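## Task

A roll of masking tape sits in the top or middle drawer of one of two short, narrow file cabinets with three drawers each. Move it onto the desk. When finished, every drawer in the room must be fully closed, both cabinets must stay roughly where they were, and the robot must not have fallen or be left leaning. Nothing counts as done if it only stays in place because the robot is holding it.

## Robot and tools

Robot: a Hello Robot Stretch 3, with one arm. It has a two-wheeled base (0.33 m long, 0.34 m wide), a lift that moves the arm up and down a mast, and an arm that telescopes out to the robot's RIGHT side. The gripper can only move forward or back by driving the base, which cannot go sideways. Turning on the spot pivots about the point between the wheels, 0.05 m behind the front edge. With the arm retracted and wrist folded, a turn sweeps a 0.28 m radius. An unfolded level wrist reaches beyond that.

Frames: the base frame has its origin on the floor between the drive wheels, x forward, y left, z up. hand_pose is reported in it, at the point where the closed fingertips meet. With all wrist joints at zero, that frame's x points up, y points back along the arm toward the mast, z toward the rear. The odometry frame is the base frame at the start of the scene. Heading is in radians, left positive, from -3.142 to 3.142. Odometry only counts wheel rotation, so slip looks like travel.

Tool execute_actions: {"actions": [...], "cameras": [...]}. actions holds zero or one action. An action may contain "base", "joints", "contact_limits". Everything in it starts at once.
- base: exactly one of {"translate_m": d}, a relative straight drive in metres from the current spot, forward positive, -1 to 1; or {"rotate_rad": d}, a relative turn in place in radians, counter-clockwise (left) positive, -3.2 to 3.2.
- joints: a single object of absolute targets keyed by name. lift_m 0 to 1.1 (arm height); arm_m 0 to 0.52 (extension); wrist_yaw_rad -1.345 to 4.42 (0 aligned with the arm, positive toward the robot's front, 3.0 folded over the base); wrist_pitch_rad -1.57 to 0.451 (0 level, negative tips fingers down); wrist_roll_rad -2.911 to 2.911 (0 fingers side by side); gripper_m -0.089 to 0.179 (bigger is wider; actual fingertip gap is 0.007 less when nearly shut, 0.025 less when fully open, zero under 0.007); head_pan_rad -3.953 to 1.73 (0 forward, positive left, -1.57 faces along the arm); head_tilt_rad -1.53 to 0.419 (negative down). Tolerances for done: lift and arm ±0.004, gripper ±0.004, wrist yaw and roll ±0.02, pitch ±0.05, head ±0.02.
- contact_limits: {"arm_m": n}, an effort percentage from 1 to 100 at which the arm motion halts with contact_stop (reading goes negative when retracting). Smaller is gentler; too small stops immediately. It also caps holding force until the next action; values above the maximum are clipped.
- cameras: any of head_camera, nav_camera, wrist_camera, or all; omitted or null gives all, [] gives none.
An empty actions list just reports. Any bad key or out-of-range value rejects the call with no motion. Omitted joints may keep driving toward an earlier target. If a result reports a stop, the remaining motion calls in that same reply are skipped. One action is capped at 15 s.

wait {"seconds": 0 to 10}: commands nothing, returns state and images. zoom_image {"camera", "region": [x0,y0,x1,y1]}: enlarges part of that camera's latest full image, at most 504x504 px, origin top-left. finished_scene {"scene": n}: ends the current scene irreversibly and reports success; the next task arrives in its result. Replying without any tool call ends everything. The world keeps running while you compose replies, with the robot holding its last command.

Results: base_status and joint_status give how each motion ended: done (for the base, wheels turned fully even if slipping), off_target (resting short, maybe still pushing), contact_stop, time_out, torque_fault. After the last three the target is dropped; a lift or arm that hit something goes slack until commanded again, and a slack lift may sag under load or be pushed up by closing fingers on a surface. on_its_own describes uncommanded parts; held at means the target held, not the position. motor_effort is percent of maximum, positive toward larger values, bracket is the peak; readings have fixed biases and noise. Effort at rest outside its normal range suggests pushing or carrying. Positive wheel effort pushes forward. lidar_m: 12 distances in 30 degree sectors, first straight ahead, going counter-clockwise (4th left, 7th behind, 10th right), plane 0.17 m high, 0.15 to 12 m, blind to glass and low objects, partly blocked by the robot. wrist_depth_mm (45 to 1000) and head_depth_mm (280 to 4000, image sideways) are 7x7 median depth grids from top-left. base_tilt is in degrees, forward and right positive, with a few degrees of fixed bias. turned_by_wheels and turned_by_imu give rotation since the last report.

Cameras: head_camera and nav_camera move with head pan and tilt; wrist_camera rides on the gripper.

Speed: the base is fast only while stowed (lift_m under 0.30, arm_m under 0.03, wrist_yaw_rad over 2.54); otherwise slow.

Gripper: grip by commanding less than the object's width (lower squeezes harder); release by going at least 0.02 above the touch value. Neither reading nor status proves a grasp. Too hard a squeeze triggers a stall guard; send a new value to resqueeze.

Cautions: fold or unfold the wrist only with lift_m 0.32 to 0.95, pitch -0.4 and roll near 0; once folded lift may go to 0.25. With yaw under -0.4 keep pitch at -0.5 or lower. Base, wrist and head keep pushing into obstacles; wrist servos overheat into a 10 s limp torque_fault. Pushing on something rigid with the gripper above about 0.45 m, pushing again after a contact_stop, driving while gripping something fixed, or snagging furniture (especially reversing) can tip the robot. If tilted, reverse the last move in small steps, free the gripper, and lower lift to about 0.2. Avoid drops, slams and hard hits; loose objects may occasionally be nudged by outside forces.

Each tool is called after "Call:" as name(argument=value, ...), one argument or row to a line, values as JSON.

## Session

Call:
execute_actions(
  actions=[],
)

Scene clock: 0.00 s.
base_odometry: x=+0.000 y=+0.000 heading=+0.000 (m, m, rad; odometry frame)
turned_by_wheels: +0.000 (rad since the last result)
turned_by_imu: +0.000 (rad since the last result)
base_tilt: forward=+1.5 right=-0.8 (deg)
lidar_m: 1.48 1.63 1.52 1.58 1.18 1.02 1.04 1.33 2.22 1.58 1.56 1.01
head_depth_mm: 1410 1389 1381 1363 1348 1341 1334 / 1470 1466 1439 1427 1424 1403 1401 / 1557 1541 1515 1502 1497 1484 1463 / 1623 1629 1609 1583 1583 1549 1550 / 1703 1714 1685 1676 1662 1645 1639 / 1741 1848 1803 1799 1785 1756 1724 / 1724 1933 1918 1918 1871 1854 1819
base_status: not commanded
joint_positions: lift_m=+0.319 arm_m=+0.000 wrist_yaw_rad=+2.991 wrist_pitch_rad=-0.349 wrist_roll_rad=-0.020 gripper_m=+0.037 head_pan_rad=+0.016 head_tilt_rad=+0.006
joint_status: not commanded
motor_effort: left_wheel=-1 right_wheel=+0 lift_m=+29 arm_m=+0 wrist_yaw_rad=+1 wrist_pitch_rad=+7 wrist_roll_rad=+0 gripper_m=+1 head_pan_rad=+1 head_tilt_rad=+2 (%)
hand_pose: x=+0.0135 y=+0.0849 z=+0.3470 quat_wxyz=(+0.174, +0.696, +0.072, +0.692) (m; base frame)
wrist_depth_mm: 879 - - - - - - / 919 - - - - - - / 959 - - - - - - / - - - 993 935 898 842 / 861 837 825 764 757 700 676 / 703 659 - 620 - 586 557 / 580 558 - 526 504 490 482
pictures: head_camera (sideways: a quarter turn clockwise sets it upright), nav_camera (sideways: a quarter turn counterclockwise sets it upright), wrist_camera
Images, in order (width x height): head_camera 896x504, nav_camera 672x504, wrist_camera 644x364.

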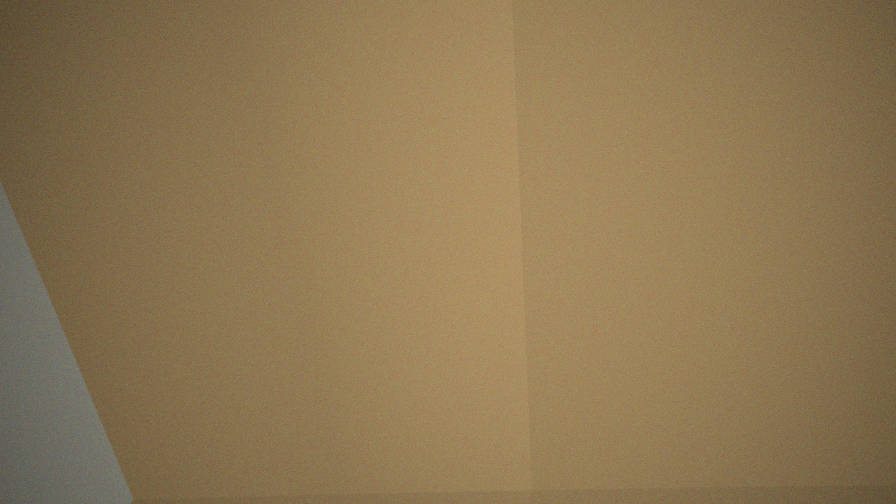

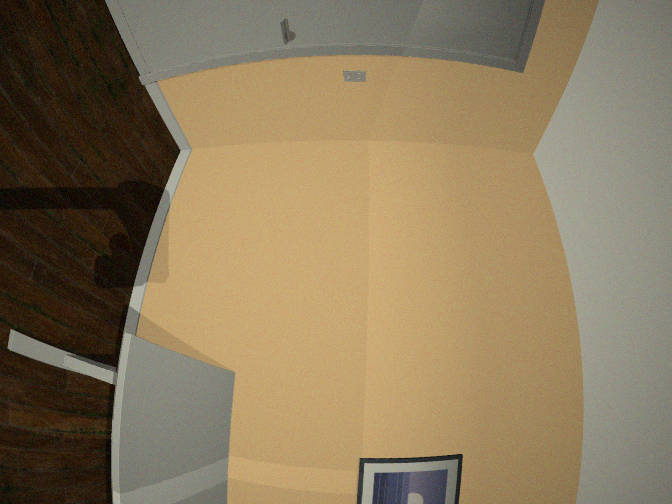

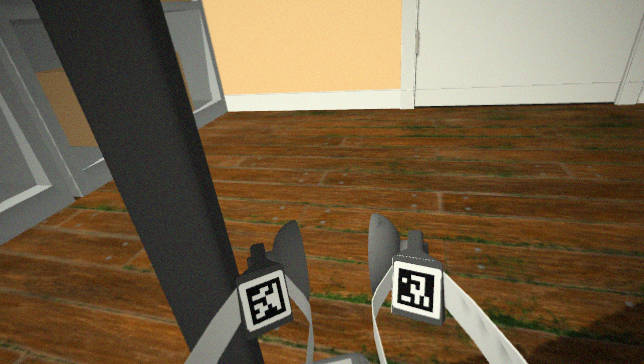

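Call:
execute_actions(
  actions=[
    {"joints":{"head_pan_rad":-1.5,"head_tilt_rad":-0.6}},
  ],
  cameras=["head_camera","nav_camera"],
)

Call:
execute_actions(
  actions=[
    {"joints":{"head_pan_rad":-3.0,"head_tilt_rad":-0.6}},
  ],
  cameras=["head_camera","nav_camera"],
)

Scene clock: 5.20 s.
base_odometry: x=+0.000 y=+0.000 heading=+0.000 (m, m, rad; odometry frame)
turned_by_wheels: +0.000 (rad since the last result)
turned_by_imu: +0.000 (rad since the last result)
base_tilt: forward=+1.4 right=-0.9 (deg)
lidar_m: 1.48 1.64 1.52 1.58 1.18 1.02 1.04 1.33 2.23 1.58 1.55 1.00
head_depth_mm: 1908 2043 2200 2347 1907 1529 1311 / 1992 2152 2312 2417 1919 1563 1318 / 2079 2236 2435 2516 1954 1584 1325 / 2175 2380 2479 2410 1967 1590 1343 / 2136 2227 2231 1295 1876 1602 1349 / 1898 1979 1799 1199 1939 1619 1358 / 1703 1757 1752 1219 992 1644 1372
base_status: not commanded
joint_positions: lift_m=+0.319 arm_m=+0.000 wrist_yaw_rad=+2.991 wrist_pitch_rad=-0.349 wrist_roll_rad=-0.020 gripper_m=+0.037 head_pan_rad=-1.493 head_tilt_rad=-0.592
joint_status: all done
motor_effort: left_wheel=+0(0) right_wheel=+1(1) lift_m=+28(28) arm_m=+0(0) wrist_yaw_rad=+0(0) wrist_pitch_rad=+7(7) wrist_roll_rad=+0(0) gripper_m=+1(1) head_pan_rad=-3(45) head_tilt_rad=-4(34) (%)
hand_pose: x=+0.0135 y=+0.0849 z=+0.3470 quat_wxyz=(+0.174, +0.696, +0.072, +0.692) (m; base frame)
wrist_depth_mm: 878 - - - - - - / 911 - - - - - - / 936 - - - - - - / 972 - - 982 953 881 835 / 877 842 825 762 754 700 677 / 699 677 - 614 - 585 558 / 584 559 - 527 499 494 485
pictures: head_camera (sideways: a quarter turn clockwise sets it upright), nav_camera (sideways: a quarter turn counterclockwise sets it upright)
Images, in order (width x height): head_camera 896x504, nav_camera 672x504.

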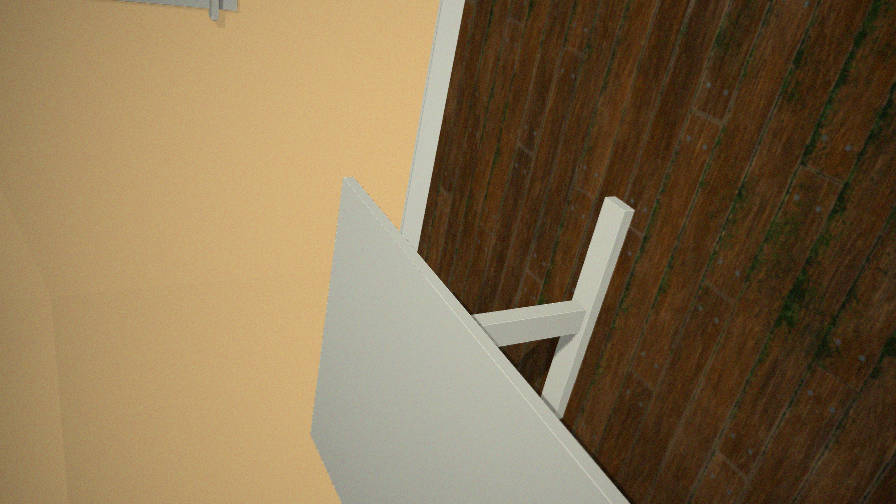

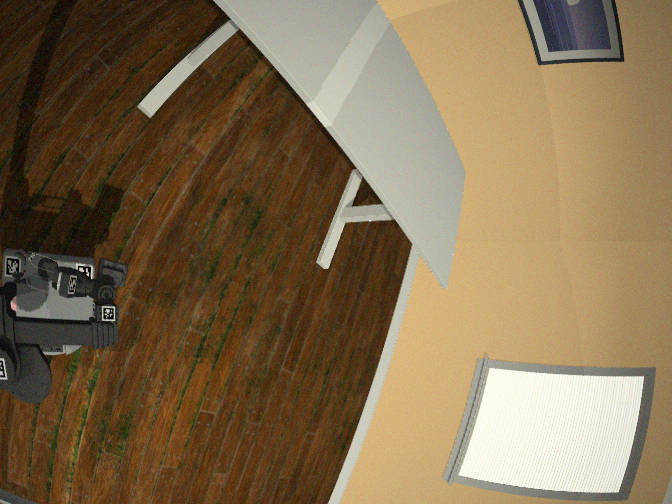

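Scene clock: 6.47 s.
base_odometry: x=+0.000 y=+0.000 heading=+0.000 (m, m, rad; odometry frame)
turned_by_wheels: +0.000 (rad since the last result)
turned_by_imu: +0.000 (rad since the last result)
base_tilt: forward=+1.5 right=-0.9 (deg)
lidar_m: 1.48 1.63 1.52 1.58 1.19 1.02 1.04 1.33 2.23 1.57 1.56 1.01
head_depth_mm: 878 943 1023 1113 1231 1378 1299 / 973 1013 1230 1231 1690 1482 1309 / 1042 1066 1266 1283 1690 1545 1331 / 1398 1139 1370 1388 1603 1593 1341 / 1528 1234 1791 1688 1721 1602 1349 / 1472 1506 1619 1715 1871 1626 1358 / 1339 1441 2546 2671 2049 1652 1373
base_status: not commanded
joint_positions: lift_m=+0.319 arm_m=+0.000 wrist_yaw_rad=+2.991 wrist_pitch_rad=-0.349 wrist_roll_rad=-0.020 gripper_m=+0.037 head_pan_rad=-2.993 head_tilt_rad=-0.592
joint_status: all done
motor_effort: left_wheel=-1(1) right_wheel=+0(0) lift_m=+28(28) arm_m=+0(0) wrist_yaw_rad=+0(0) wrist_pitch_rad=+7(7) wrist_roll_rad=+0(0) gripper_m=+0(0) head_pan_rad=-4(44) head_tilt_rad=-3(4) (%)
hand_pose: x=+0.0135 y=+0.0849 z=+0.3470 quat_wxyz=(+0.174, +0.696, +0.072, +0.692) (m; base frame)
wrist_depth_mm: 899 - - - - - - / 902 - - - - - - / 977 - - - - - - / 984 - - 995 947 886 857 / 873 825 835 767 762 701 679 / 695 678 - 617 - 573 561 / 586 555 - 529 500 493 481
pictures: head_camera (sideways: a quarter turn clockwise sets it upright), nav_camera (sideways: a quarter turn counterclockwise sets it upright)
Images, in order (width x height): head_camera 896x504, nav_camera 672x504.

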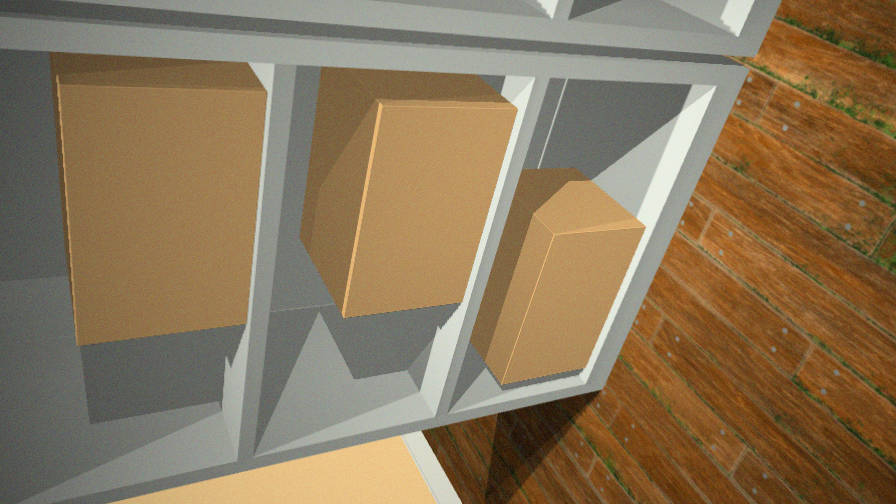

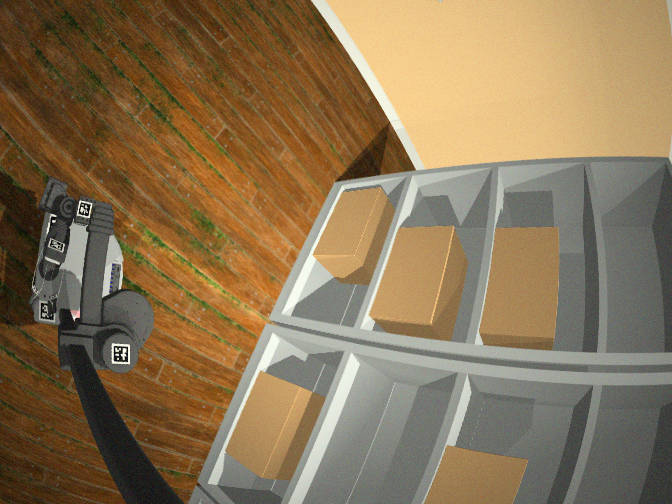

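Call:
execute_actions(
  actions=[
    {"base":{"rotate_rad":-2.4},"joints":{"lift_m":0.27,"head_pan_rad":-0.6,"head_tilt_rad":-0.6}},
  ],
  cameras=["nav_camera"],
)

Call:
execute_actions(
  actions=[
    {"base":{"translate_m":1.0}},
  ],
  cameras=["nav_camera"],
)

Call:
execute_actions(
  actions=[
    {"base":{"translate_m":0.6},"joints":{"head_pan_rad":-1.2}},
  ],
  cameras=["head_camera","nav_camera"],
)

Scene clock: 18.43 s.
base_odometry: x=+0.000 y=+0.000 heading=-2.400 (m, m, rad; odometry frame)
turned_by_wheels: -2.400 (rad since the last result)
turned_by_imu: -2.387 (rad since the last result)
base_tilt: forward=+1.5 right=-0.7 (deg)
lidar_m: 2.25 2.22 1.58 1.48 1.46 1.58 1.55 1.52 1.33 1.03 1.02 1.26
head_depth_mm: 874 928 1007 1101 1227 1388 1306 / 970 1006 1234 1238 1653 1476 1312 / 1055 1050 1261 1270 1717 1535 1328 / 1405 1115 1365 1369 1588 1596 1339 / 1513 1192 1787 1577 1688 1612 1341 / 1486 1514 1629 1694 1840 1622 1365 / 1343 1420 2512 2622 2044 1647 1371
base_status: done
joint_positions: lift_m=+0.270 arm_m=+0.000 wrist_yaw_rad=+2.991 wrist_pitch_rad=-0.349 wrist_roll_rad=-0.020 gripper_m=+0.037 head_pan_rad=-0.607 head_tilt_rad=-0.593
joint_status: all done
motor_effort: left_wheel=+2(16) right_wheel=-2(6) lift_m=+22(23) arm_m=-1(1) wrist_yaw_rad=+0(0) wrist_pitch_rad=+8(7) wrist_roll_rad=+0(0) gripper_m=+1(0) head_pan_rad=+3(43) head_tilt_rad=-4(3) (%)
hand_pose: x=+0.0135 y=+0.0848 z=+0.2986 quat_wxyz=(+0.174, +0.696, +0.072, +0.692) (m; base frame)
wrist_depth_mm: - - - - - - - / - - - - - - - / - - - - - - - / - - 925 886 850 804 757 / 791 750 733 682 679 634 608 / 632 603 - 551 - 522 499 / 509 496 - - 454 441 430
pictures: nav_camera (sideways: a quarter turn counterclockwise sets it upright)
Images, in order (width x height): nav_camera 672x504.

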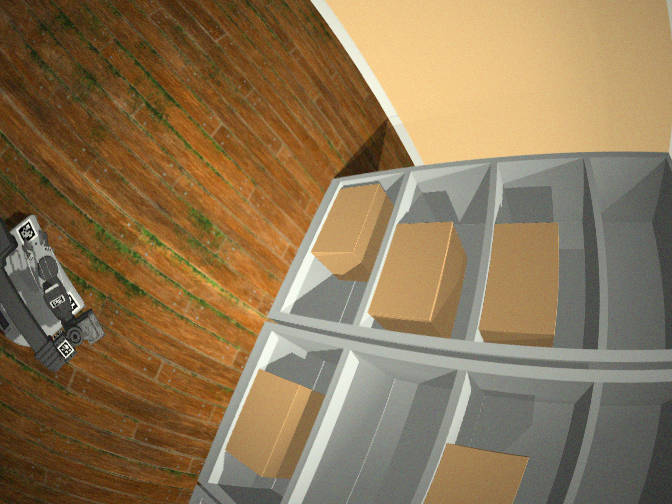

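Scene clock: 23.43 s.
base_odometry: x=-0.737 y=-0.676 heading=-2.400 (m, m, rad; odometry frame)
turned_by_wheels: +0.000 (rad since the last result)
turned_by_imu: +0.004 (rad since the last result)
base_tilt: forward=+1.4 right=-0.8 (deg)
lidar_m: 1.31 1.30 1.41 1.42 1.85 1.67 2.47 1.62 0.83 0.64 0.64 0.69
head_depth_mm: 692 770 793 902 1061 910 976 / 569 619 682 733 849 918 1048 / 2145 2361 2558 2455 1865 1525 1297 / 1963 2104 2222 2348 1984 1592 1328 / 1744 1853 1967 2083 2008 1606 1348 / 1572 1644 1715 1819 1896 1625 1364 / 1425 1485 1546 1625 1713 1644 1373
base_status: done
joint_positions: lift_m=+0.270 arm_m=+0.000 wrist_yaw_rad=+2.991 wrist_pitch_rad=-0.349 wrist_roll_rad=-0.020 gripper_m=+0.037 head_pan_rad=-0.607 head_tilt_rad=-0.593
joint_status: not commanded
motor_effort: left_wheel=+2(15) right_wheel=-2(3) lift_m=+23(23) arm_m=+0(1) wrist_yaw_rad=+0(0) wrist_pitch_rad=+8(8) wrist_roll_rad=+0(0) gripper_m=+0(1) head_pan_rad=+3(2) head_tilt_rad=-3(4) (%)
hand_pose: x=+0.0135 y=+0.0848 z=+0.2986 quat_wxyz=(+0.174, +0.696, +0.072, +0.692) (m; base frame)
wrist_depth_mm: - - - - - - - / - - - - - - - / - - - - - - - / - - 950 886 847 808 750 / 790 759 733 678 677 628 602 / 627 589 - 549 - 517 502 / 517 492 - - 451 439 429
pictures: nav_camera (sideways: a quarter turn counterclockwise sets it upright)
Images, in order (width x height): nav_camera 672x504.

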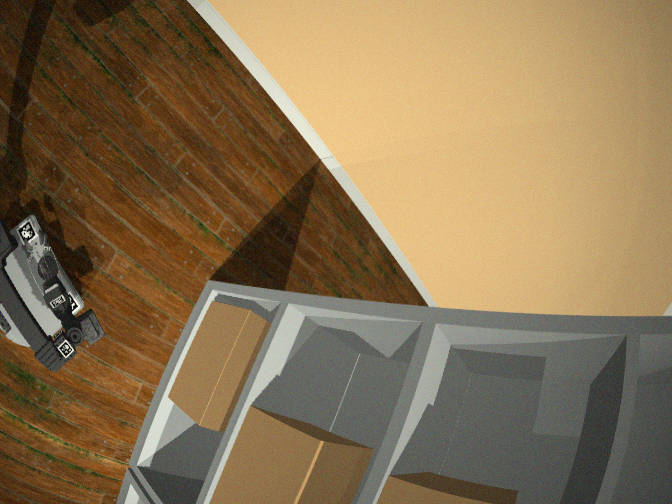

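Scene clock: 27.07 s.
base_odometry: x=-1.180 y=-1.081 heading=-2.400 (m, m, rad; odometry frame)
turned_by_wheels: +0.000 (rad since the last result)
turned_by_imu: +0.002 (rad since the last result)
base_tilt: forward=+1.5 right=-0.9 (deg)
lidar_m: 0.75 0.74 0.80 1.23 2.07 2.20 3.07 1.18 0.51 0.45 1.93 0.93
head_depth_mm: 2277 2407 2600 871 915 964 1022 / 2282 2480 2702 2498 1913 1553 1321 / 2286 2479 2724 2546 1945 1577 1317 / 2310 2477 2690 2609 1954 1584 1337 / 2277 2466 2676 2601 1983 1616 1353 / 2300 2479 2670 2573 2020 1624 1365 / 2252 2242 2173 2102 1930 1634 1373
base_status: done
joint_positions: lift_m=+0.270 arm_m=+0.000 wrist_yaw_rad=+2.991 wrist_pitch_rad=-0.350 wrist_roll_rad=-0.020 gripper_m=+0.037 head_pan_rad=-1.193 head_tilt_rad=-0.593
joint_status: all done
motor_effort: left_wheel=+2(15) right_wheel=-1(5) lift_m=+23(23) arm_m=-1(0) wrist_yaw_rad=+0(0) wrist_pitch_rad=+8(8) wrist_roll_rad=+0(0) gripper_m=+0(0) head_pan_rad=-4(35) head_tilt_rad=-3(4) (%)
hand_pose: x=+0.0135 y=+0.0848 z=+0.2985 quat_wxyz=(+0.174, +0.696, +0.072, +0.692) (m; base frame)
wrist_depth_mm: - - - - 939 716 595 / - - - - - 757 609 / - - - - - 800 647 / - - 928 874 836 774 658 / 781 750 743 688 679 628 597 / 616 600 - 548 - 520 496 / 514 500 - - 453 437 433
pictures: head_camera (sideways: a quarter turn clockwise sets it upright), nav_camera (sideways: a quarter turn counterclockwise sets it upright)
Images, in order (width x height): head_camera 896x504, nav_camera 672x504.

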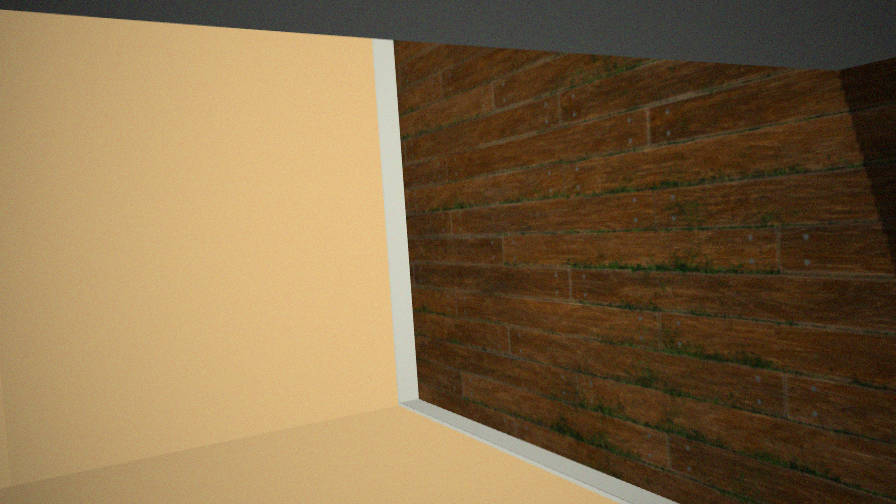

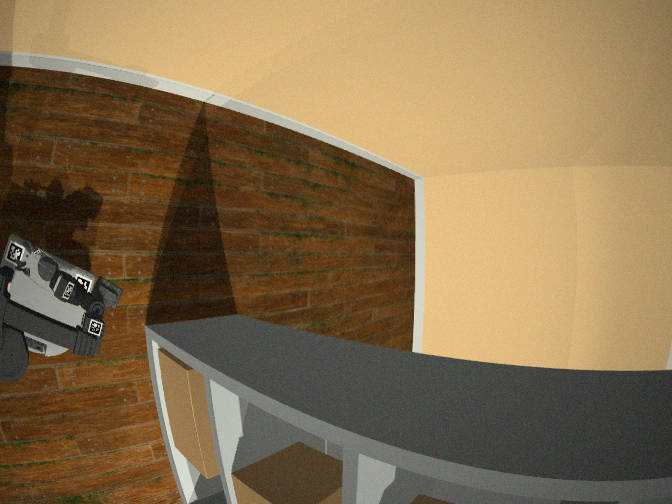

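Call:
execute_actions(
  actions=[
    {"base":{"translate_m":0.28}},
  ],
  cameras=[],
)

Call:
execute_actions(
  actions=[
    {"base":{"rotate_rad":-1.19},"joints":{"head_pan_rad":0,"head_tilt_rad":-0.9}},
  ],
  cameras=["nav_camera"],
)

Call:
execute_actions(
  actions=[
    {"base":{"translate_m":1.0},"joints":{"head_pan_rad":-1.2,"head_tilt_rad":-0.5}},
  ],
  cameras=["head_camera","nav_camera"],
)

Scene clock: 35.63 s.
base_odometry: x=-1.386 y=-1.270 heading=-2.400 (m, m, rad; odometry frame)
turned_by_wheels: +0.000 (rad since the last result)
turned_by_imu: +0.001 (rad since the last result)
base_tilt: forward=+1.3 right=-0.9 (deg)
lidar_m: 0.48 0.48 0.52 0.80 1.80 2.37 3.34 0.79 0.57 0.81 1.24 0.60
head_depth_mm: 2189 2393 2608 2479 1894 1547 1304 / 2211 2380 2589 2488 1918 1556 1319 / 2175 2392 2576 2523 1935 1579 1332 / 2206 2392 2582 2579 1945 1592 1335 / 2201 2380 2614 2587 1974 1614 1340 / 2162 2125 2019 1926 1824 1570 1364 / 1543 1480 1422 1372 1323 1276 1244
base_status: done
joint_positions: lift_m=+0.270 arm_m=+0.000 wrist_yaw_rad=+2.991 wrist_pitch_rad=-0.350 wrist_roll_rad=-0.020 gripper_m=+0.037 head_pan_rad=-1.193 head_tilt_rad=-0.593
joint_status: not commanded
motor_effort: left_wheel=+2(14) right_wheel=-1(5) lift_m=+23(23) arm_m=-1(1) wrist_yaw_rad=+0(0) wrist_pitch_rad=+8(8) wrist_roll_rad=+0(0) gripper_m=+0(1) head_pan_rad=-3(3) head_tilt_rad=-3(4) (%)
hand_pose: x=+0.0135 y=+0.0848 z=+0.2985 quat_wxyz=(+0.174, +0.696, +0.072, +0.692) (m; base frame)
wrist_depth_mm: - - - 863 610 472 387 / - - - 916 649 495 403 / - - - - 692 528 422 / - - 932 891 731 552 440 / 792 749 728 687 659 574 459 / 631 592 - 550 - 529 469 / 516 504 - - 450 442 430
pictures: none
No camera images: the call's "cameras" was empty. Leave "cameras" out to get every camera's image.

Scene clock: 37.63 s.
base_odometry: x=-1.386 y=-1.270 heading=+2.694 (m, m, rad; odometry frame)
turned_by_wheels: -1.190 (rad since the last result)
turned_by_imu: -1.183 (rad since the last result)
base_tilt: forward=+1.5 right=-0.9 (deg)
lidar_m: 1.89 0.68 0.50 0.48 0.50 0.67 1.84 1.80 2.46 1.40 0.57 0.69
head_depth_mm: 2317 2495 2004 1676 1448 1270 1139 / 2319 2510 2044 1710 1460 1280 1147 / 2306 2470 2066 1723 1476 1295 1155 / 2352 2508 2107 1728 1499 1308 1157 / 2321 2529 2125 1766 1522 1314 1169 / 2234 2180 1978 1741 1526 1336 1178 / 1564 1488 1426 1360 1320 1246 1153
base_status: done
joint_positions: lift_m=+0.270 arm_m=+0.000 wrist_yaw_rad=+2.991 wrist_pitch_rad=-0.350 wrist_roll_rad=-0.020 gripper_m=+0.037 head_pan_rad=-0.007 head_tilt_rad=-0.889
joint_status: all done
motor_effort: left_wheel=+2(13) right_wheel=-1(5) lift_m=+23(23) arm_m=-1(1) wrist_yaw_rad=+0(0) wrist_pitch_rad=+8(8) wrist_roll_rad=+0(0) gripper_m=+0(0) head_pan_rad=+3(44) head_tilt_rad=-6(28) (%)
hand_pose: x=+0.0135 y=+0.0848 z=+0.2985 quat_wxyz=(+0.174, +0.696, +0.072, +0.692) (m; base frame)
wrist_depth_mm: 417 - 453 477 494 517 541 / 447 - 484 509 530 558 589 / 477 - 510 538 582 608 656 / 505 - 569 595 622 654 679 / 534 558 599 611 637 622 600 / 576 583 - 542 - 522 501 / 517 499 - - 449 439 428
pictures: nav_camera (sideways: a quarter turn counterclockwise sets it upright)
Images, in order (width x height): nav_camera 672x504.

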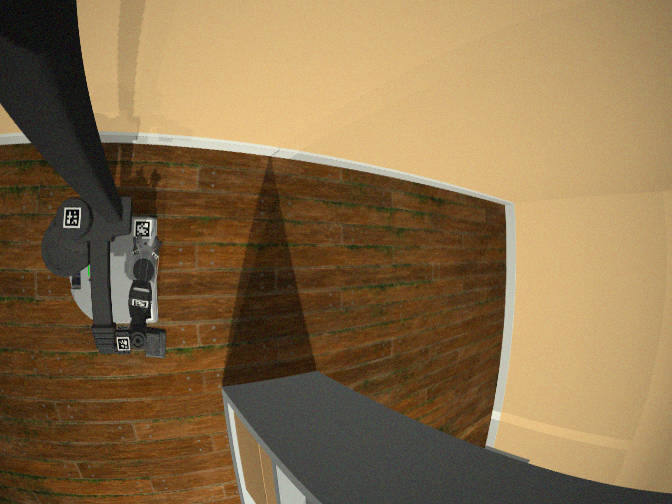

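Scene clock: 42.63 s.
base_odometry: x=-2.287 y=-0.837 heading=+2.694 (m, m, rad; odometry frame)
turned_by_wheels: +0.000 (rad since the last result)
turned_by_imu: +0.004 (rad since the last result)
base_tilt: forward=+1.4 right=-0.7 (deg)
lidar_m: 1.59 0.69 0.50 0.48 0.50 0.68 1.87 0.69 0.55 1.03 2.08 1.66
head_depth_mm: 2758 2870 3119 2907 2126 1677 1389 / 2834 2984 3234 2944 2121 1702 1400 / 2873 3100 3351 2984 2195 1710 1405 / 3050 3199 3345 2707 2224 1729 1413 / 2929 3046 2891 2230 2241 1752 1435 / 2511 2546 2576 2303 2274 1761 1445 / 2167 2218 2260 2334 2249 1789 1467
base_status: done
joint_positions: lift_m=+0.270 arm_m=+0.000 wrist_yaw_rad=+2.991 wrist_pitch_rad=-0.350 wrist_roll_rad=-0.020 gripper_m=+0.037 head_pan_rad=-1.193 head_tilt_rad=-0.507
joint_status: all done
motor_effort: left_wheel=+1(15) right_wheel=-2(3) lift_m=+23(23) arm_m=-1(1) wrist_yaw_rad=+1(0) wrist_pitch_rad=+8(8) wrist_roll_rad=+0(0) gripper_m=+1(0) head_pan_rad=-3(42) head_tilt_rad=+3(28) (%)
hand_pose: x=+0.0135 y=+0.0848 z=+0.2985 quat_wxyz=(+0.174, +0.696, +0.072, +0.692) (m; base frame)
wrist_depth_mm: 417 - 456 478 496 523 550 / 452 - 491 509 536 559 581 / 480 - 529 552 572 605 647 / 508 - 566 597 627 651 677 / 554 565 594 626 644 622 606 / 571 579 - 543 - 522 499 / 515 503 - - 452 444 430
pictures: head_camera (sideways: a quarter turn clockwise sets it upright), nav_camera (sideways: a quarter turn counterclockwise sets it upright)
Images, in order (width x height): head_camera 896x504, nav_camera 672x504.

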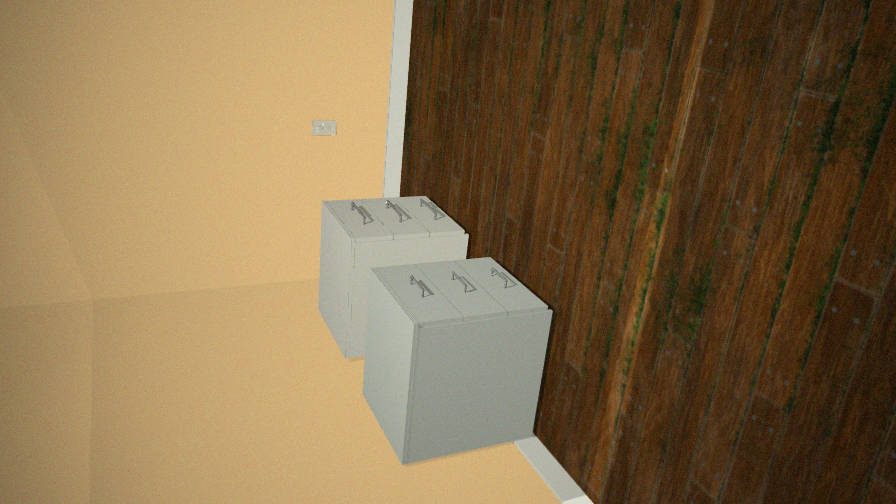

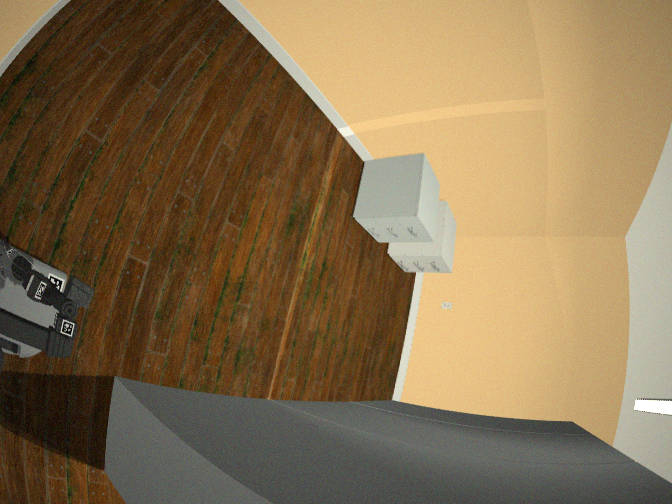

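Call:
execute_actions(
  actions=[
    {"base":{"translate_m":0.22}},
  ],
  cameras=[],
)

Call:
execute_actions(
  actions=[
    {"base":{"rotate_rad":1.578},"joints":{"head_pan_rad":-2.2,"head_tilt_rad":-0.7}},
  ],
  cameras=[],
)

Call:
execute_actions(
  actions=[
    {"base":{"translate_m":-1.0}},
  ],
  cameras=["nav_camera"],
)

Call:
execute_actions(
  actions=[
    {"base":{"translate_m":-0.92},"joints":{"head_pan_rad":-1.57,"head_tilt_rad":-0.8}},
  ],
  cameras=["head_camera","nav_camera"],
)

Call:
execute_actions(
  actions=[
    {"joints":{"lift_m":0.45,"wrist_pitch_rad":-0.4}},
  ],
  cameras=[],
)

Call:
execute_actions(
  actions=[
    {"joints":{"wrist_yaw_rad":0}},
  ],
  cameras=[],
)

Call:
execute_actions(
  actions=[
    {"joints":{"wrist_pitch_rad":0,"arm_m":0.15,"gripper_m":0.1}},
  ],
)

Scene clock: 58.23 s.
base_odometry: x=-2.486 y=-0.742 heading=+2.694 (m, m, rad; odometry frame)
turned_by_wheels: +0.000 (rad since the last result)
turned_by_imu: +0.001 (rad since the last result)
base_tilt: forward=+1.6 right=-0.7 (deg)
lidar_m: 1.37 0.69 0.50 0.48 0.50 0.68 1.88 0.69 0.69 1.88 1.95 1.43
head_depth_mm: 2713 2896 3104 2863 2143 1683 1374 / 2774 3016 3213 2963 2160 1702 1400 / 2921 3162 3215 2662 2187 1708 1405 / 2926 3101 3025 2158 2204 1730 1420 / 2512 2589 2642 2201 2231 1753 1432 / 2133 2221 2287 2238 2221 1767 1451 / 1872 1923 1972 2019 2051 1787 1458
base_status: done
joint_positions: lift_m=+0.270 arm_m=+0.000 wrist_yaw_rad=+2.991 wrist_pitch_rad=-0.350 wrist_roll_rad=-0.020 gripper_m=+0.037 head_pan_rad=-1.193 head_tilt_rad=-0.507
joint_status: not commanded
motor_effort: left_wheel=+1(14) right_wheel=-1(2) lift_m=+23(23) arm_m=-1(1) wrist_yaw_rad=+0(0) wrist_pitch_rad=+8(8) wrist_roll_rad=+0(0) gripper_m=+1(1) head_pan_rad=-3(4) head_tilt_rad=+3(3) (%)
hand_pose: x=+0.0135 y=+0.0848 z=+0.2985 quat_wxyz=(+0.174, +0.696, +0.072, +0.692) (m; base frame)
wrist_depth_mm: 424 - 456 476 497 525 540 / 449 - 493 516 543 566 591 / 480 - 517 557 579 613 644 / 513 - 571 595 627 644 686 / 550 561 597 631 647 621 605 / 571 583 - 548 - 516 499 / 513 503 - - 450 438 430
pictures: none
No camera images: the call's "cameras" was empty. Leave "cameras" out to get every camera's image.

Scene clock: 60.43 s.
base_odometry: x=-2.486 y=-0.742 heading=-2.011 (m, m, rad; odometry frame)
turned_by_wheels: +1.578 (rad since the last result)
turned_by_imu: +1.568 (rad since the last result)
base_tilt: forward=+1.4 right=-0.6 (deg)
lidar_m: 0.48 0.50 0.68 1.91 0.69 0.69 1.93 1.95 1.42 1.38 0.68 0.50
head_depth_mm: 1738 1932 2178 2101 1712 1427 1233 / 1614 1786 1996 2094 1726 1436 1238 / 1516 1654 1841 2027 1752 1457 1255 / 1427 1558 1694 1879 1769 1473 1262 / 1344 1459 1571 1747 1773 1482 1274 / 1262 1363 1472 1623 1722 1495 1288 / 1203 1290 1391 1516 1661 1514 1290
base_status: done
joint_positions: lift_m=+0.270 arm_m=+0.000 wrist_yaw_rad=+2.991 wrist_pitch_rad=-0.350 wrist_roll_rad=-0.020 gripper_m=+0.037 head_pan_rad=-2.193 head_tilt_rad=-0.692
joint_status: all done
motor_effort: left_wheel=-4(12) right_wheel=+2(8) lift_m=+23(23) arm_m=-1(1) wrist_yaw_rad=+0(0) wrist_pitch_rad=+8(8) wrist_roll_rad=+0(0) gripper_m=+1(0) head_pan_rad=-3(43) head_tilt_rad=-4(22) (%)
hand_pose: x=+0.0135 y=+0.0847 z=+0.2985 quat_wxyz=(+0.174, +0.696, +0.072, +0.692) (m; base frame)
wrist_depth_mm: 672 - - - - 670 491 / 688 - - - - 708 501 / 705 - - - - 739 518 / 692 - 931 878 834 710 526 / 663 754 726 681 668 625 529 / 598 591 - 542 - 517 494 / 519 498 - - 449 437 429
pictures: none
No camera images: the call's "cameras" was empty. Leave "cameras" out to get every camera's image.

Scene clock: 65.37 s.
base_odometry: x=-2.059 y=+0.162 heading=-2.012 (m, m, rad; odometry frame)
turned_by_wheels: +0.000 (rad since the last result)
turned_by_imu: -0.003 (rad since the last result)
base_tilt: forward=+1.4 right=-0.8 (deg)
lidar_m: 1.48 0.69 0.51 0.49 0.50 0.69 1.92 1.17 1.15 1.37 1.42 1.54
head_depth_mm: 1749 1961 1828 1504 1651 1434 1238 / 1630 1793 1712 1386 1565 1446 1245 / 1523 1674 1723 1466 1642 1449 1250 / 1417 1556 1652 1731 1764 1462 1268 / 1346 1450 1579 1738 1788 1487 1270 / 1269 1358 1485 1631 1737 1490 1277 / 1201 1290 1396 1521 1652 1514 1293
base_status: done
joint_positions: lift_m=+0.270 arm_m=+0.000 wrist_yaw_rad=+2.991 wrist_pitch_rad=-0.350 wrist_roll_rad=-0.020 gripper_m=+0.037 head_pan_rad=-2.193 head_tilt_rad=-0.692
joint_status: not commanded
motor_effort: left_wheel=-3(16) right_wheel=+3(5) lift_m=+23(23) arm_m=-1(1) wrist_yaw_rad=+0(0) wrist_pitch_rad=+8(8) wrist_roll_rad=+0(0) gripper_m=+1(0) head_pan_rad=-4(4) head_tilt_rad=-4(4) (%)
hand_pose: x=+0.0135 y=+0.0847 z=+0.2985 quat_wxyz=(+0.175, +0.696, +0.072, +0.692) (m; base frame)
wrist_depth_mm: 426 - 462 480 506 527 - / 458 - 496 517 537 571 - / 483 - 536 546 582 615 987 / 516 - 572 602 633 678 747 / 563 587 623 640 661 626 605 / 593 596 - 551 - 523 498 / 512 505 - - 451 439 432
pictures: nav_camera (sideways: a quarter turn counterclockwise sets it upright)
Images, in order (width x height): nav_camera 672x504.

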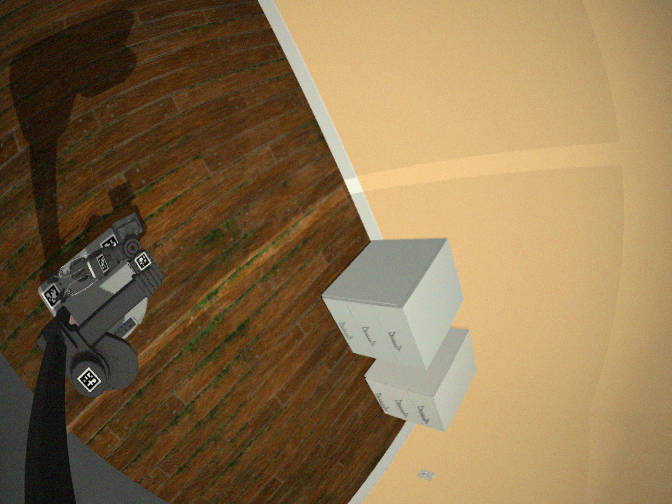

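Scene clock: 70.13 s.
base_odometry: x=-1.666 y=+0.994 heading=-2.012 (m, m, rad; odometry frame)
turned_by_wheels: +0.000 (rad since the last result)
turned_by_imu: -0.003 (rad since the last result)
base_tilt: forward=+1.4 right=-0.7 (deg)
lidar_m: 2.41 0.70 0.50 0.49 0.50 0.69 1.37 1.14 0.86 0.83 1.42 1.94
head_depth_mm: 1193 1323 1503 1629 1451 1341 1177 / 1188 1334 1418 1130 1210 1355 1185 / 1190 1326 1413 1145 1213 1345 1198 / 1187 1323 1417 1159 1205 1349 1203 / 1189 1321 1487 1685 1627 1393 1216 / 1179 1320 1503 1714 1652 1402 1226 / 1180 1322 1491 1712 1661 1421 1234
base_status: done
joint_positions: lift_m=+0.270 arm_m=+0.000 wrist_yaw_rad=+2.991 wrist_pitch_rad=-0.350 wrist_roll_rad=-0.020 gripper_m=+0.037 head_pan_rad=-1.577 head_tilt_rad=-0.790
joint_status: all done
motor_effort: left_wheel=-3(17) right_wheel=+2(5) lift_m=+23(23) arm_m=-1(1) wrist_yaw_rad=+0(0) wrist_pitch_rad=+8(8) wrist_roll_rad=+0(0) gripper_m=+0(1) head_pan_rad=+2(35) head_tilt_rad=-4(18) (%)
hand_pose: x=+0.0135 y=+0.0847 z=+0.2985 quat_wxyz=(+0.175, +0.696, +0.072, +0.692) (m; base frame)
wrist_depth_mm: 425 - 460 477 503 525 556 / 455 - 492 514 531 569 594 / 487 - 524 551 578 618 649 / 521 - 578 596 629 666 701 / 555 574 624 656 652 620 604 / 592 599 - 552 - 515 497 / 516 494 - - 445 440 427
pictures: head_camera (sideways: a quarter turn clockwise sets it upright), nav_camera (sideways: a quarter turn counterclockwise sets it upright)
Images, in order (width x height): head_camera 896x504, nav_camera 672x504.

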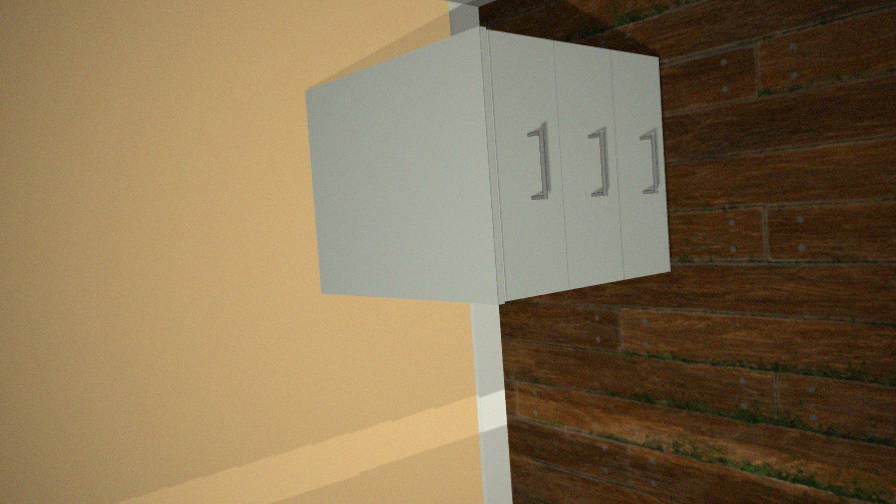

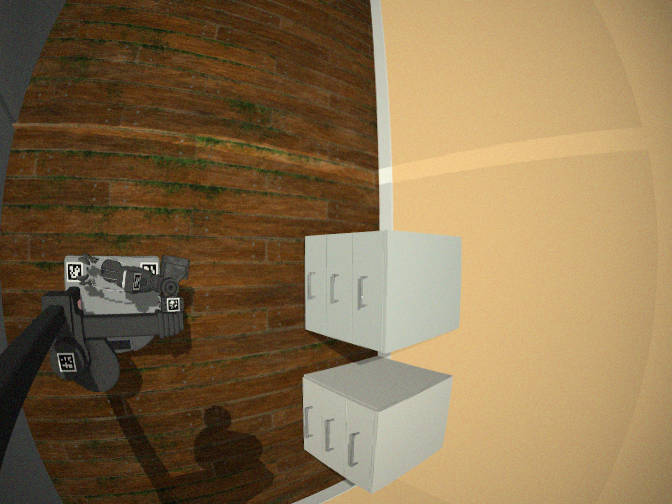

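Scene clock: 72.60 s.
base_odometry: x=-1.666 y=+0.994 heading=-2.012 (m, m, rad; odometry frame)
turned_by_wheels: +0.000 (rad since the last result)
turned_by_imu: +0.000 (rad since the last result)
base_tilt: forward=+1.6 right=-0.8 (deg)
lidar_m: 2.41 0.69 0.50 0.49 0.50 0.69 1.36 1.14 0.86 0.83 1.42 1.95
head_depth_mm: 1191 1330 1500 1627 1455 1333 1178 / 1185 1325 1414 1131 1218 1352 1180 / 1188 1323 1422 1153 1208 1350 1189 / 1188 1312 1411 1167 1208 1347 1203 / 1180 1315 1492 1691 1623 1394 1213 / 1184 1318 1486 1722 1630 1396 1213 / 1180 1315 1486 1723 1672 1421 1232
base_status: not commanded
joint_positions: lift_m=+0.450 arm_m=+0.000 wrist_yaw_rad=+2.991 wrist_pitch_rad=-0.413 wrist_roll_rad=-0.020 gripper_m=+0.037 head_pan_rad=-1.577 head_tilt_rad=-0.790
joint_status: all done
motor_effort: left_wheel=-3(2) right_wheel=+2(3) lift_m=+33(36) arm_m=-1(1) wrist_yaw_rad=+0(0) wrist_pitch_rad=+7(7) wrist_roll_rad=+0(0) gripper_m=+1(0) head_pan_rad=+3(3) head_tilt_rad=-5(5) (%)
hand_pose: x=+0.0124 y=+0.0774 z=+0.4636 quat_wxyz=(+0.196, +0.694, +0.095, +0.686) (m; base frame)
wrist_depth_mm: 422 - 464 487 509 529 566 / 457 - 501 527 548 580 613 / 489 - 542 567 610 640 672 / 532 548 592 615 658 699 758 / 581 602 642 688 739 776 780 / 636 672 - 734 - 692 678 / 684 668 - 635 612 604 589
pictures: none
No camera images: the call's "cameras" was empty. Leave "cameras" out to get every camera's image.

Scene clock: 75.10 s.
base_odometry: x=-1.666 y=+0.994 heading=-2.012 (m, m, rad; odometry frame)
turned_by_wheels: +0.000 (rad since the last result)
turned_by_imu: +0.000 (rad since the last result)
base_tilt: forward=+1.4 right=-0.8 (deg)
lidar_m: 2.40 0.69 0.50 0.49 0.50 0.69 1.36 1.14 0.86 0.83 1.42 1.94
head_depth_mm: 1195 1327 1499 1632 1475 1348 1177 / 1185 1325 1421 1135 1214 1349 1189 / 1186 1330 1413 1147 1208 1346 1195 / 1189 1317 1408 1164 1207 1353 1202 / 1181 1313 1486 1676 1614 1389 1218 / 1184 1327 1503 1721 1655 1407 1228 / 1187 1311 1484 1713 1667 1410 1228
base_status: not commanded
joint_positions: lift_m=+0.450 arm_m=+0.000 wrist_yaw_rad=+0.002 wrist_pitch_rad=-0.413 wrist_roll_rad=-0.020 gripper_m=+0.037 head_pan_rad=-1.577 head_tilt_rad=-0.790
joint_status: all done
motor_effort: left_wheel=-3(3) right_wheel=+3(2) lift_m=+33(33) arm_m=-1(1) wrist_yaw_rad=-1(2) wrist_pitch_rad=+7(7) wrist_roll_rad=+0(0) gripper_m=+0(0) head_pan_rad=+3(3) head_tilt_rad=-5(6) (%)
hand_pose: x=-0.0210 y=-0.3702 z=+0.4636 quat_wxyz=(+0.699, +0.147, -0.685, -0.143) (m; base frame)
wrist_depth_mm: - - 990 540 541 804 585 / - - 584 554 567 830 592 / - - - 624 627 912 621 / - - - 677 673 933 676 / - 988 924 719 742 832 741 / 830 799 781 746 - 696 682 / 700 672 641 643 612 593 590
pictures: none
No camera images: the call's "cameras" was empty. Leave "cameras" out to get every camera's image.

Scene clock: 77.47 s.
base_odometry: x=-1.666 y=+0.994 heading=-2.012 (m, m, rad; odometry frame)
turned_by_wheels: +0.000 (rad since the last result)
turned_by_imu: +0.000 (rad since the last result)
base_tilt: forward=+1.4 right=-0.9 (deg)
lidar_m: 2.41 0.69 0.51 0.49 0.51 0.69 1.36 1.14 0.86 0.83 1.42 1.95
head_depth_mm: 1186 1326 1509 1611 1461 1337 1192 / 1193 1323 1421 1129 1209 1354 - / 1185 1323 1418 1147 1211 1369 1185 / 1182 1323 1424 1160 1208 1342 1204 / 1182 1319 1491 1681 1619 1393 1209 / 1177 1318 1491 1713 1649 1399 1230 / 1180 1315 1484 1718 1651 1411 1241
base_status: not commanded
joint_positions: lift_m=+0.450 arm_m=+0.150 wrist_yaw_rad=+0.001 wrist_pitch_rad=-0.025 wrist_roll_rad=-0.020 gripper_m=+0.100 head_pan_rad=-1.577 head_tilt_rad=-0.790
joint_status: all done
motor_effort: left_wheel=-3(3) right_wheel=+3(2) lift_m=+33(33) arm_m=+5(7) wrist_yaw_rad=-1(2) wrist_pitch_rad=+13(15) wrist_roll_rad=+0(0) gripper_m=+1(81) head_pan_rad=+3(3) head_tilt_rad=-5(5) (%)
hand_pose: x=-0.0211 y=-0.5502 z=+0.5580 quat_wxyz=(+0.714, +0.010, -0.700, -0.009) (m; base frame)
wrist_depth_mm: 940 926 932 915 957 909 907 / 943 964 952 936 957 949 948 / - 988 992 971 971 956 956 / 992 982 - 658 553 759 614 / - - 453 447 450 449 624 / - - 457 458 456 - 642 / - - 938 474 472 474 620
pictures: head_camera (sideways: a quarter turn clockwise sets it upright), nav_camera (sideways: a quarter turn counterclockwise sets it upright), wrist_camera
Images, in order (width x height): head_camera 896x504, nav_camera 672x504, wrist_camera 644x364.

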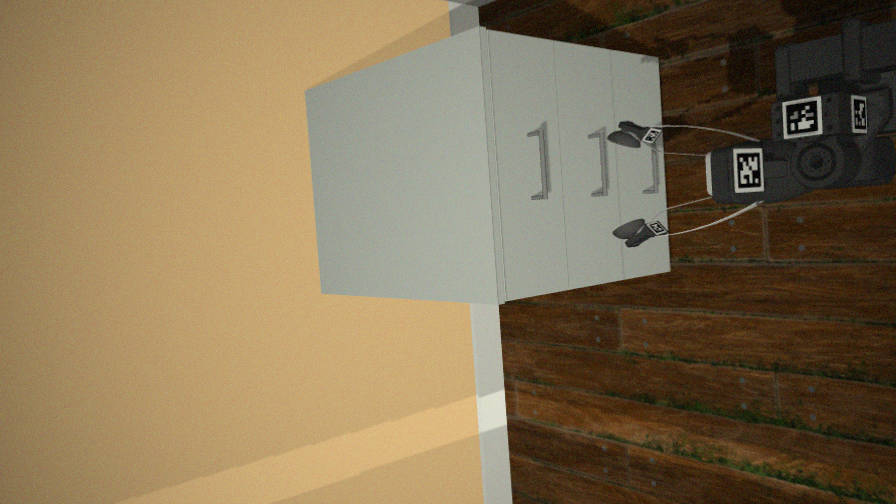

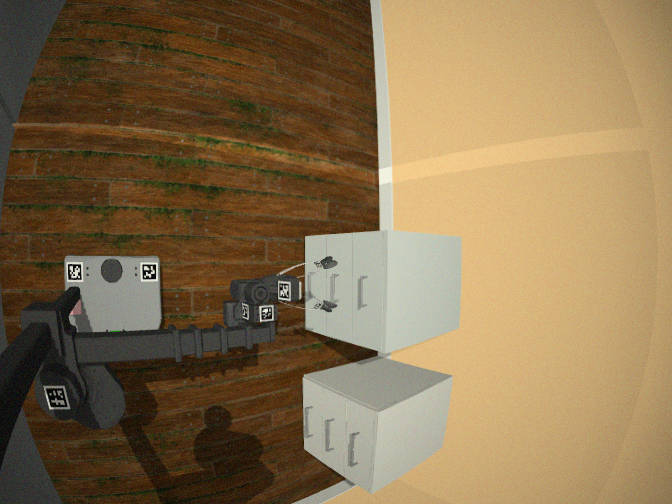

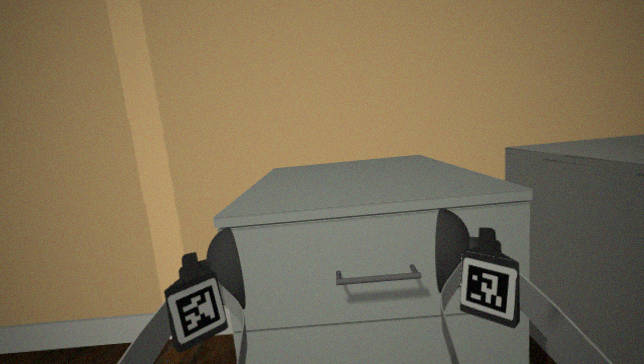

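Call:
execute_actions(
  actions=[
    {"base":{"translate_m":-0.05},"joints":{"lift_m":0.33,"wrist_roll_rad":1.57,"arm_m":0.32,"gripper_m":0.08}},
  ],
  cameras=["head_camera","wrist_camera"],
)

Scene clock: 86.23 s.
base_odometry: x=-1.645 y=+1.040 heading=-2.012 (m, m, rad; odometry frame)
turned_by_wheels: +0.000 (rad since the last result)
turned_by_imu: +0.000 (rad since the last result)
base_tilt: forward=+1.4 right=-0.7 (deg)
lidar_m: 2.47 0.70 0.51 0.49 0.50 0.69 1.32 1.14 0.86 0.83 1.42 1.94
head_depth_mm: 1189 1327 1506 1649 1559 1343 1171 / 1189 1329 1443 1140 1214 1349 1169 / 1187 1327 1419 1148 1215 - 1194 / 1179 1323 1416 1163 1203 1349 1204 / 1185 1316 1462 1242 1520 1389 1211 / 1176 1315 1487 1725 1656 1395 1228 / 1184 1313 1485 1713 1666 1417 1231
base_status: done
joint_positions: lift_m=+0.330 arm_m=+0.320 wrist_yaw_rad=+0.001 wrist_pitch_rad=-0.024 wrist_roll_rad=+1.569 gripper_m=+0.080 head_pan_rad=-1.577 head_tilt_rad=-0.790
joint_status: all done
motor_effort: left_wheel=-3(11) right_wheel=+2(4) lift_m=+23(28) arm_m=+5(4) wrist_yaw_rad=-1(1) wrist_pitch_rad=+13(13) wrist_roll_rad=+0(1) gripper_m=+1(71) head_pan_rad=+3(4) head_tilt_rad=-5(5) (%)
hand_pose: x=-0.0211 y=-0.7202 z=+0.4384 quat_wxyz=(+0.001, +0.001, -1.000, -0.012) (m; base frame)
wrist_depth_mm: 772 758 246 244 245 246 245 / 795 782 253 250 251 249 250 / 801 806 259 256 257 258 255 / 821 813 813 263 262 263 261 / 837 838 848 269 268 270 267 / 851 851 - 276 276 273 275 / 877 859 888 283 285 284 282
pictures: head_camera (sideways: a quarter turn clockwise sets it upright), wrist_camera
Images, in order (width x height): head_camera 896x504, wrist_camera 644x364.

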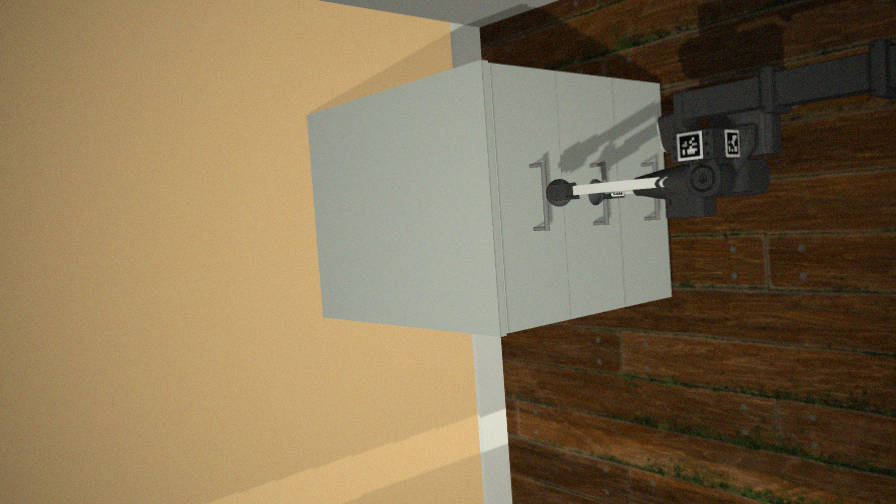

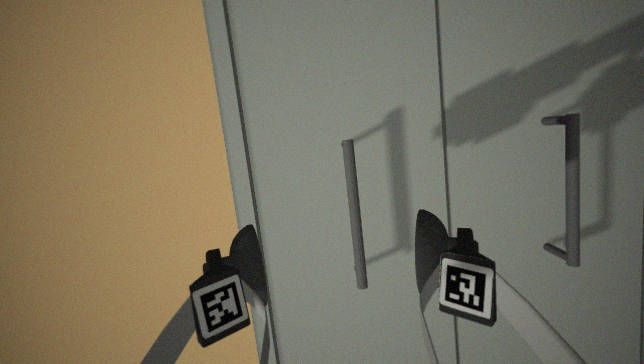

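Call:
execute_actions(
  actions=[
    {"joints":{"lift_m":0.316,"arm_m":0.39,"gripper_m":0.05}},
  ],
  cameras=["head_camera","wrist_camera"],
)

Scene clock: 98.13 s.
base_odometry: x=-1.645 y=+1.040 heading=-2.012 (m, m, rad; odometry frame)
turned_by_wheels: +0.000 (rad since the last result)
turned_by_imu: +0.000 (rad since the last result)
base_tilt: forward=+1.4 right=-0.7 (deg)
lidar_m: 2.46 0.69 0.51 0.49 0.50 0.69 1.31 1.14 0.86 0.83 1.42 1.94
head_depth_mm: 1197 1328 1504 1648 1561 1335 1194 / 1186 1325 1445 1128 1209 1344 1180 / 1182 1315 1421 1151 1178 1308 1195 / 1185 1322 1422 1165 1210 1348 1196 / 1183 1317 1461 1251 1522 1379 1217 / 1182 1314 1493 1714 1634 1402 1223 / 1182 1308 1493 1712 1662 1417 1232
base_status: not commanded
joint_positions: lift_m=+0.316 arm_m=+0.390 wrist_yaw_rad=+0.001 wrist_pitch_rad=-0.024 wrist_roll_rad=+1.570 gripper_m=+0.050 head_pan_rad=-1.577 head_tilt_rad=-0.790
joint_status: all done
motor_effort: left_wheel=-3(3) right_wheel=+2(3) lift_m=+23(22) arm_m=+5(5) wrist_yaw_rad=+0(0) wrist_pitch_rad=+13(13) wrist_roll_rad=+0(0) gripper_m=+0(83) head_pan_rad=+3(3) head_tilt_rad=-5(5) (%)
hand_pose: x=-0.0211 y=-0.7902 z=+0.4244 quat_wxyz=(+0.001, +0.001, -1.000, -0.012) (m; base frame)
wrist_depth_mm: 697 694 179 180 179 179 179 / 716 704 183 184 183 182 183 / 720 730 187 187 187 188 187 / 743 748 192 191 192 192 192 / 763 767 197 195 195 197 196 / 790 775 201 200 - 202 201 / 790 792 208 206 207 206 206
pictures: head_camera (sideways: a quarter turn clockwise sets it upright), wrist_camera
Images, in order (width x height): head_camera 896x504, wrist_camera 644x364.

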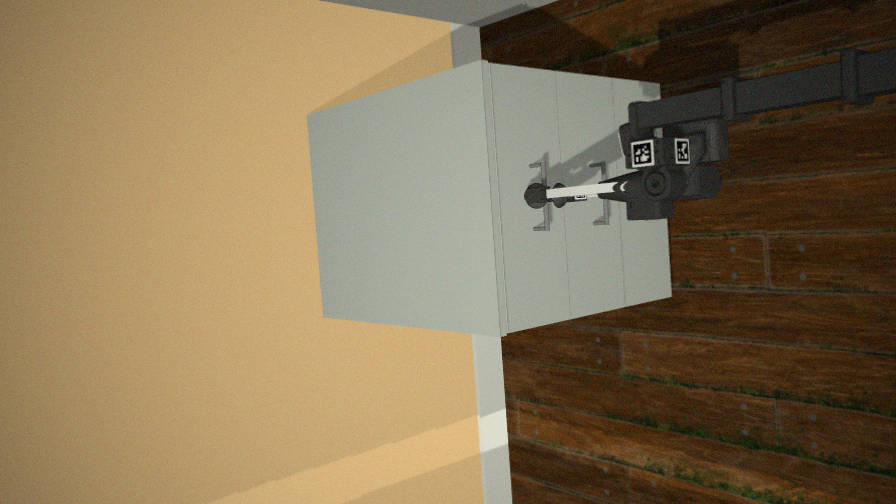

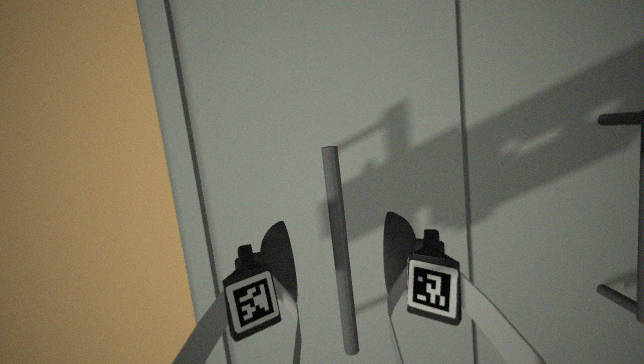

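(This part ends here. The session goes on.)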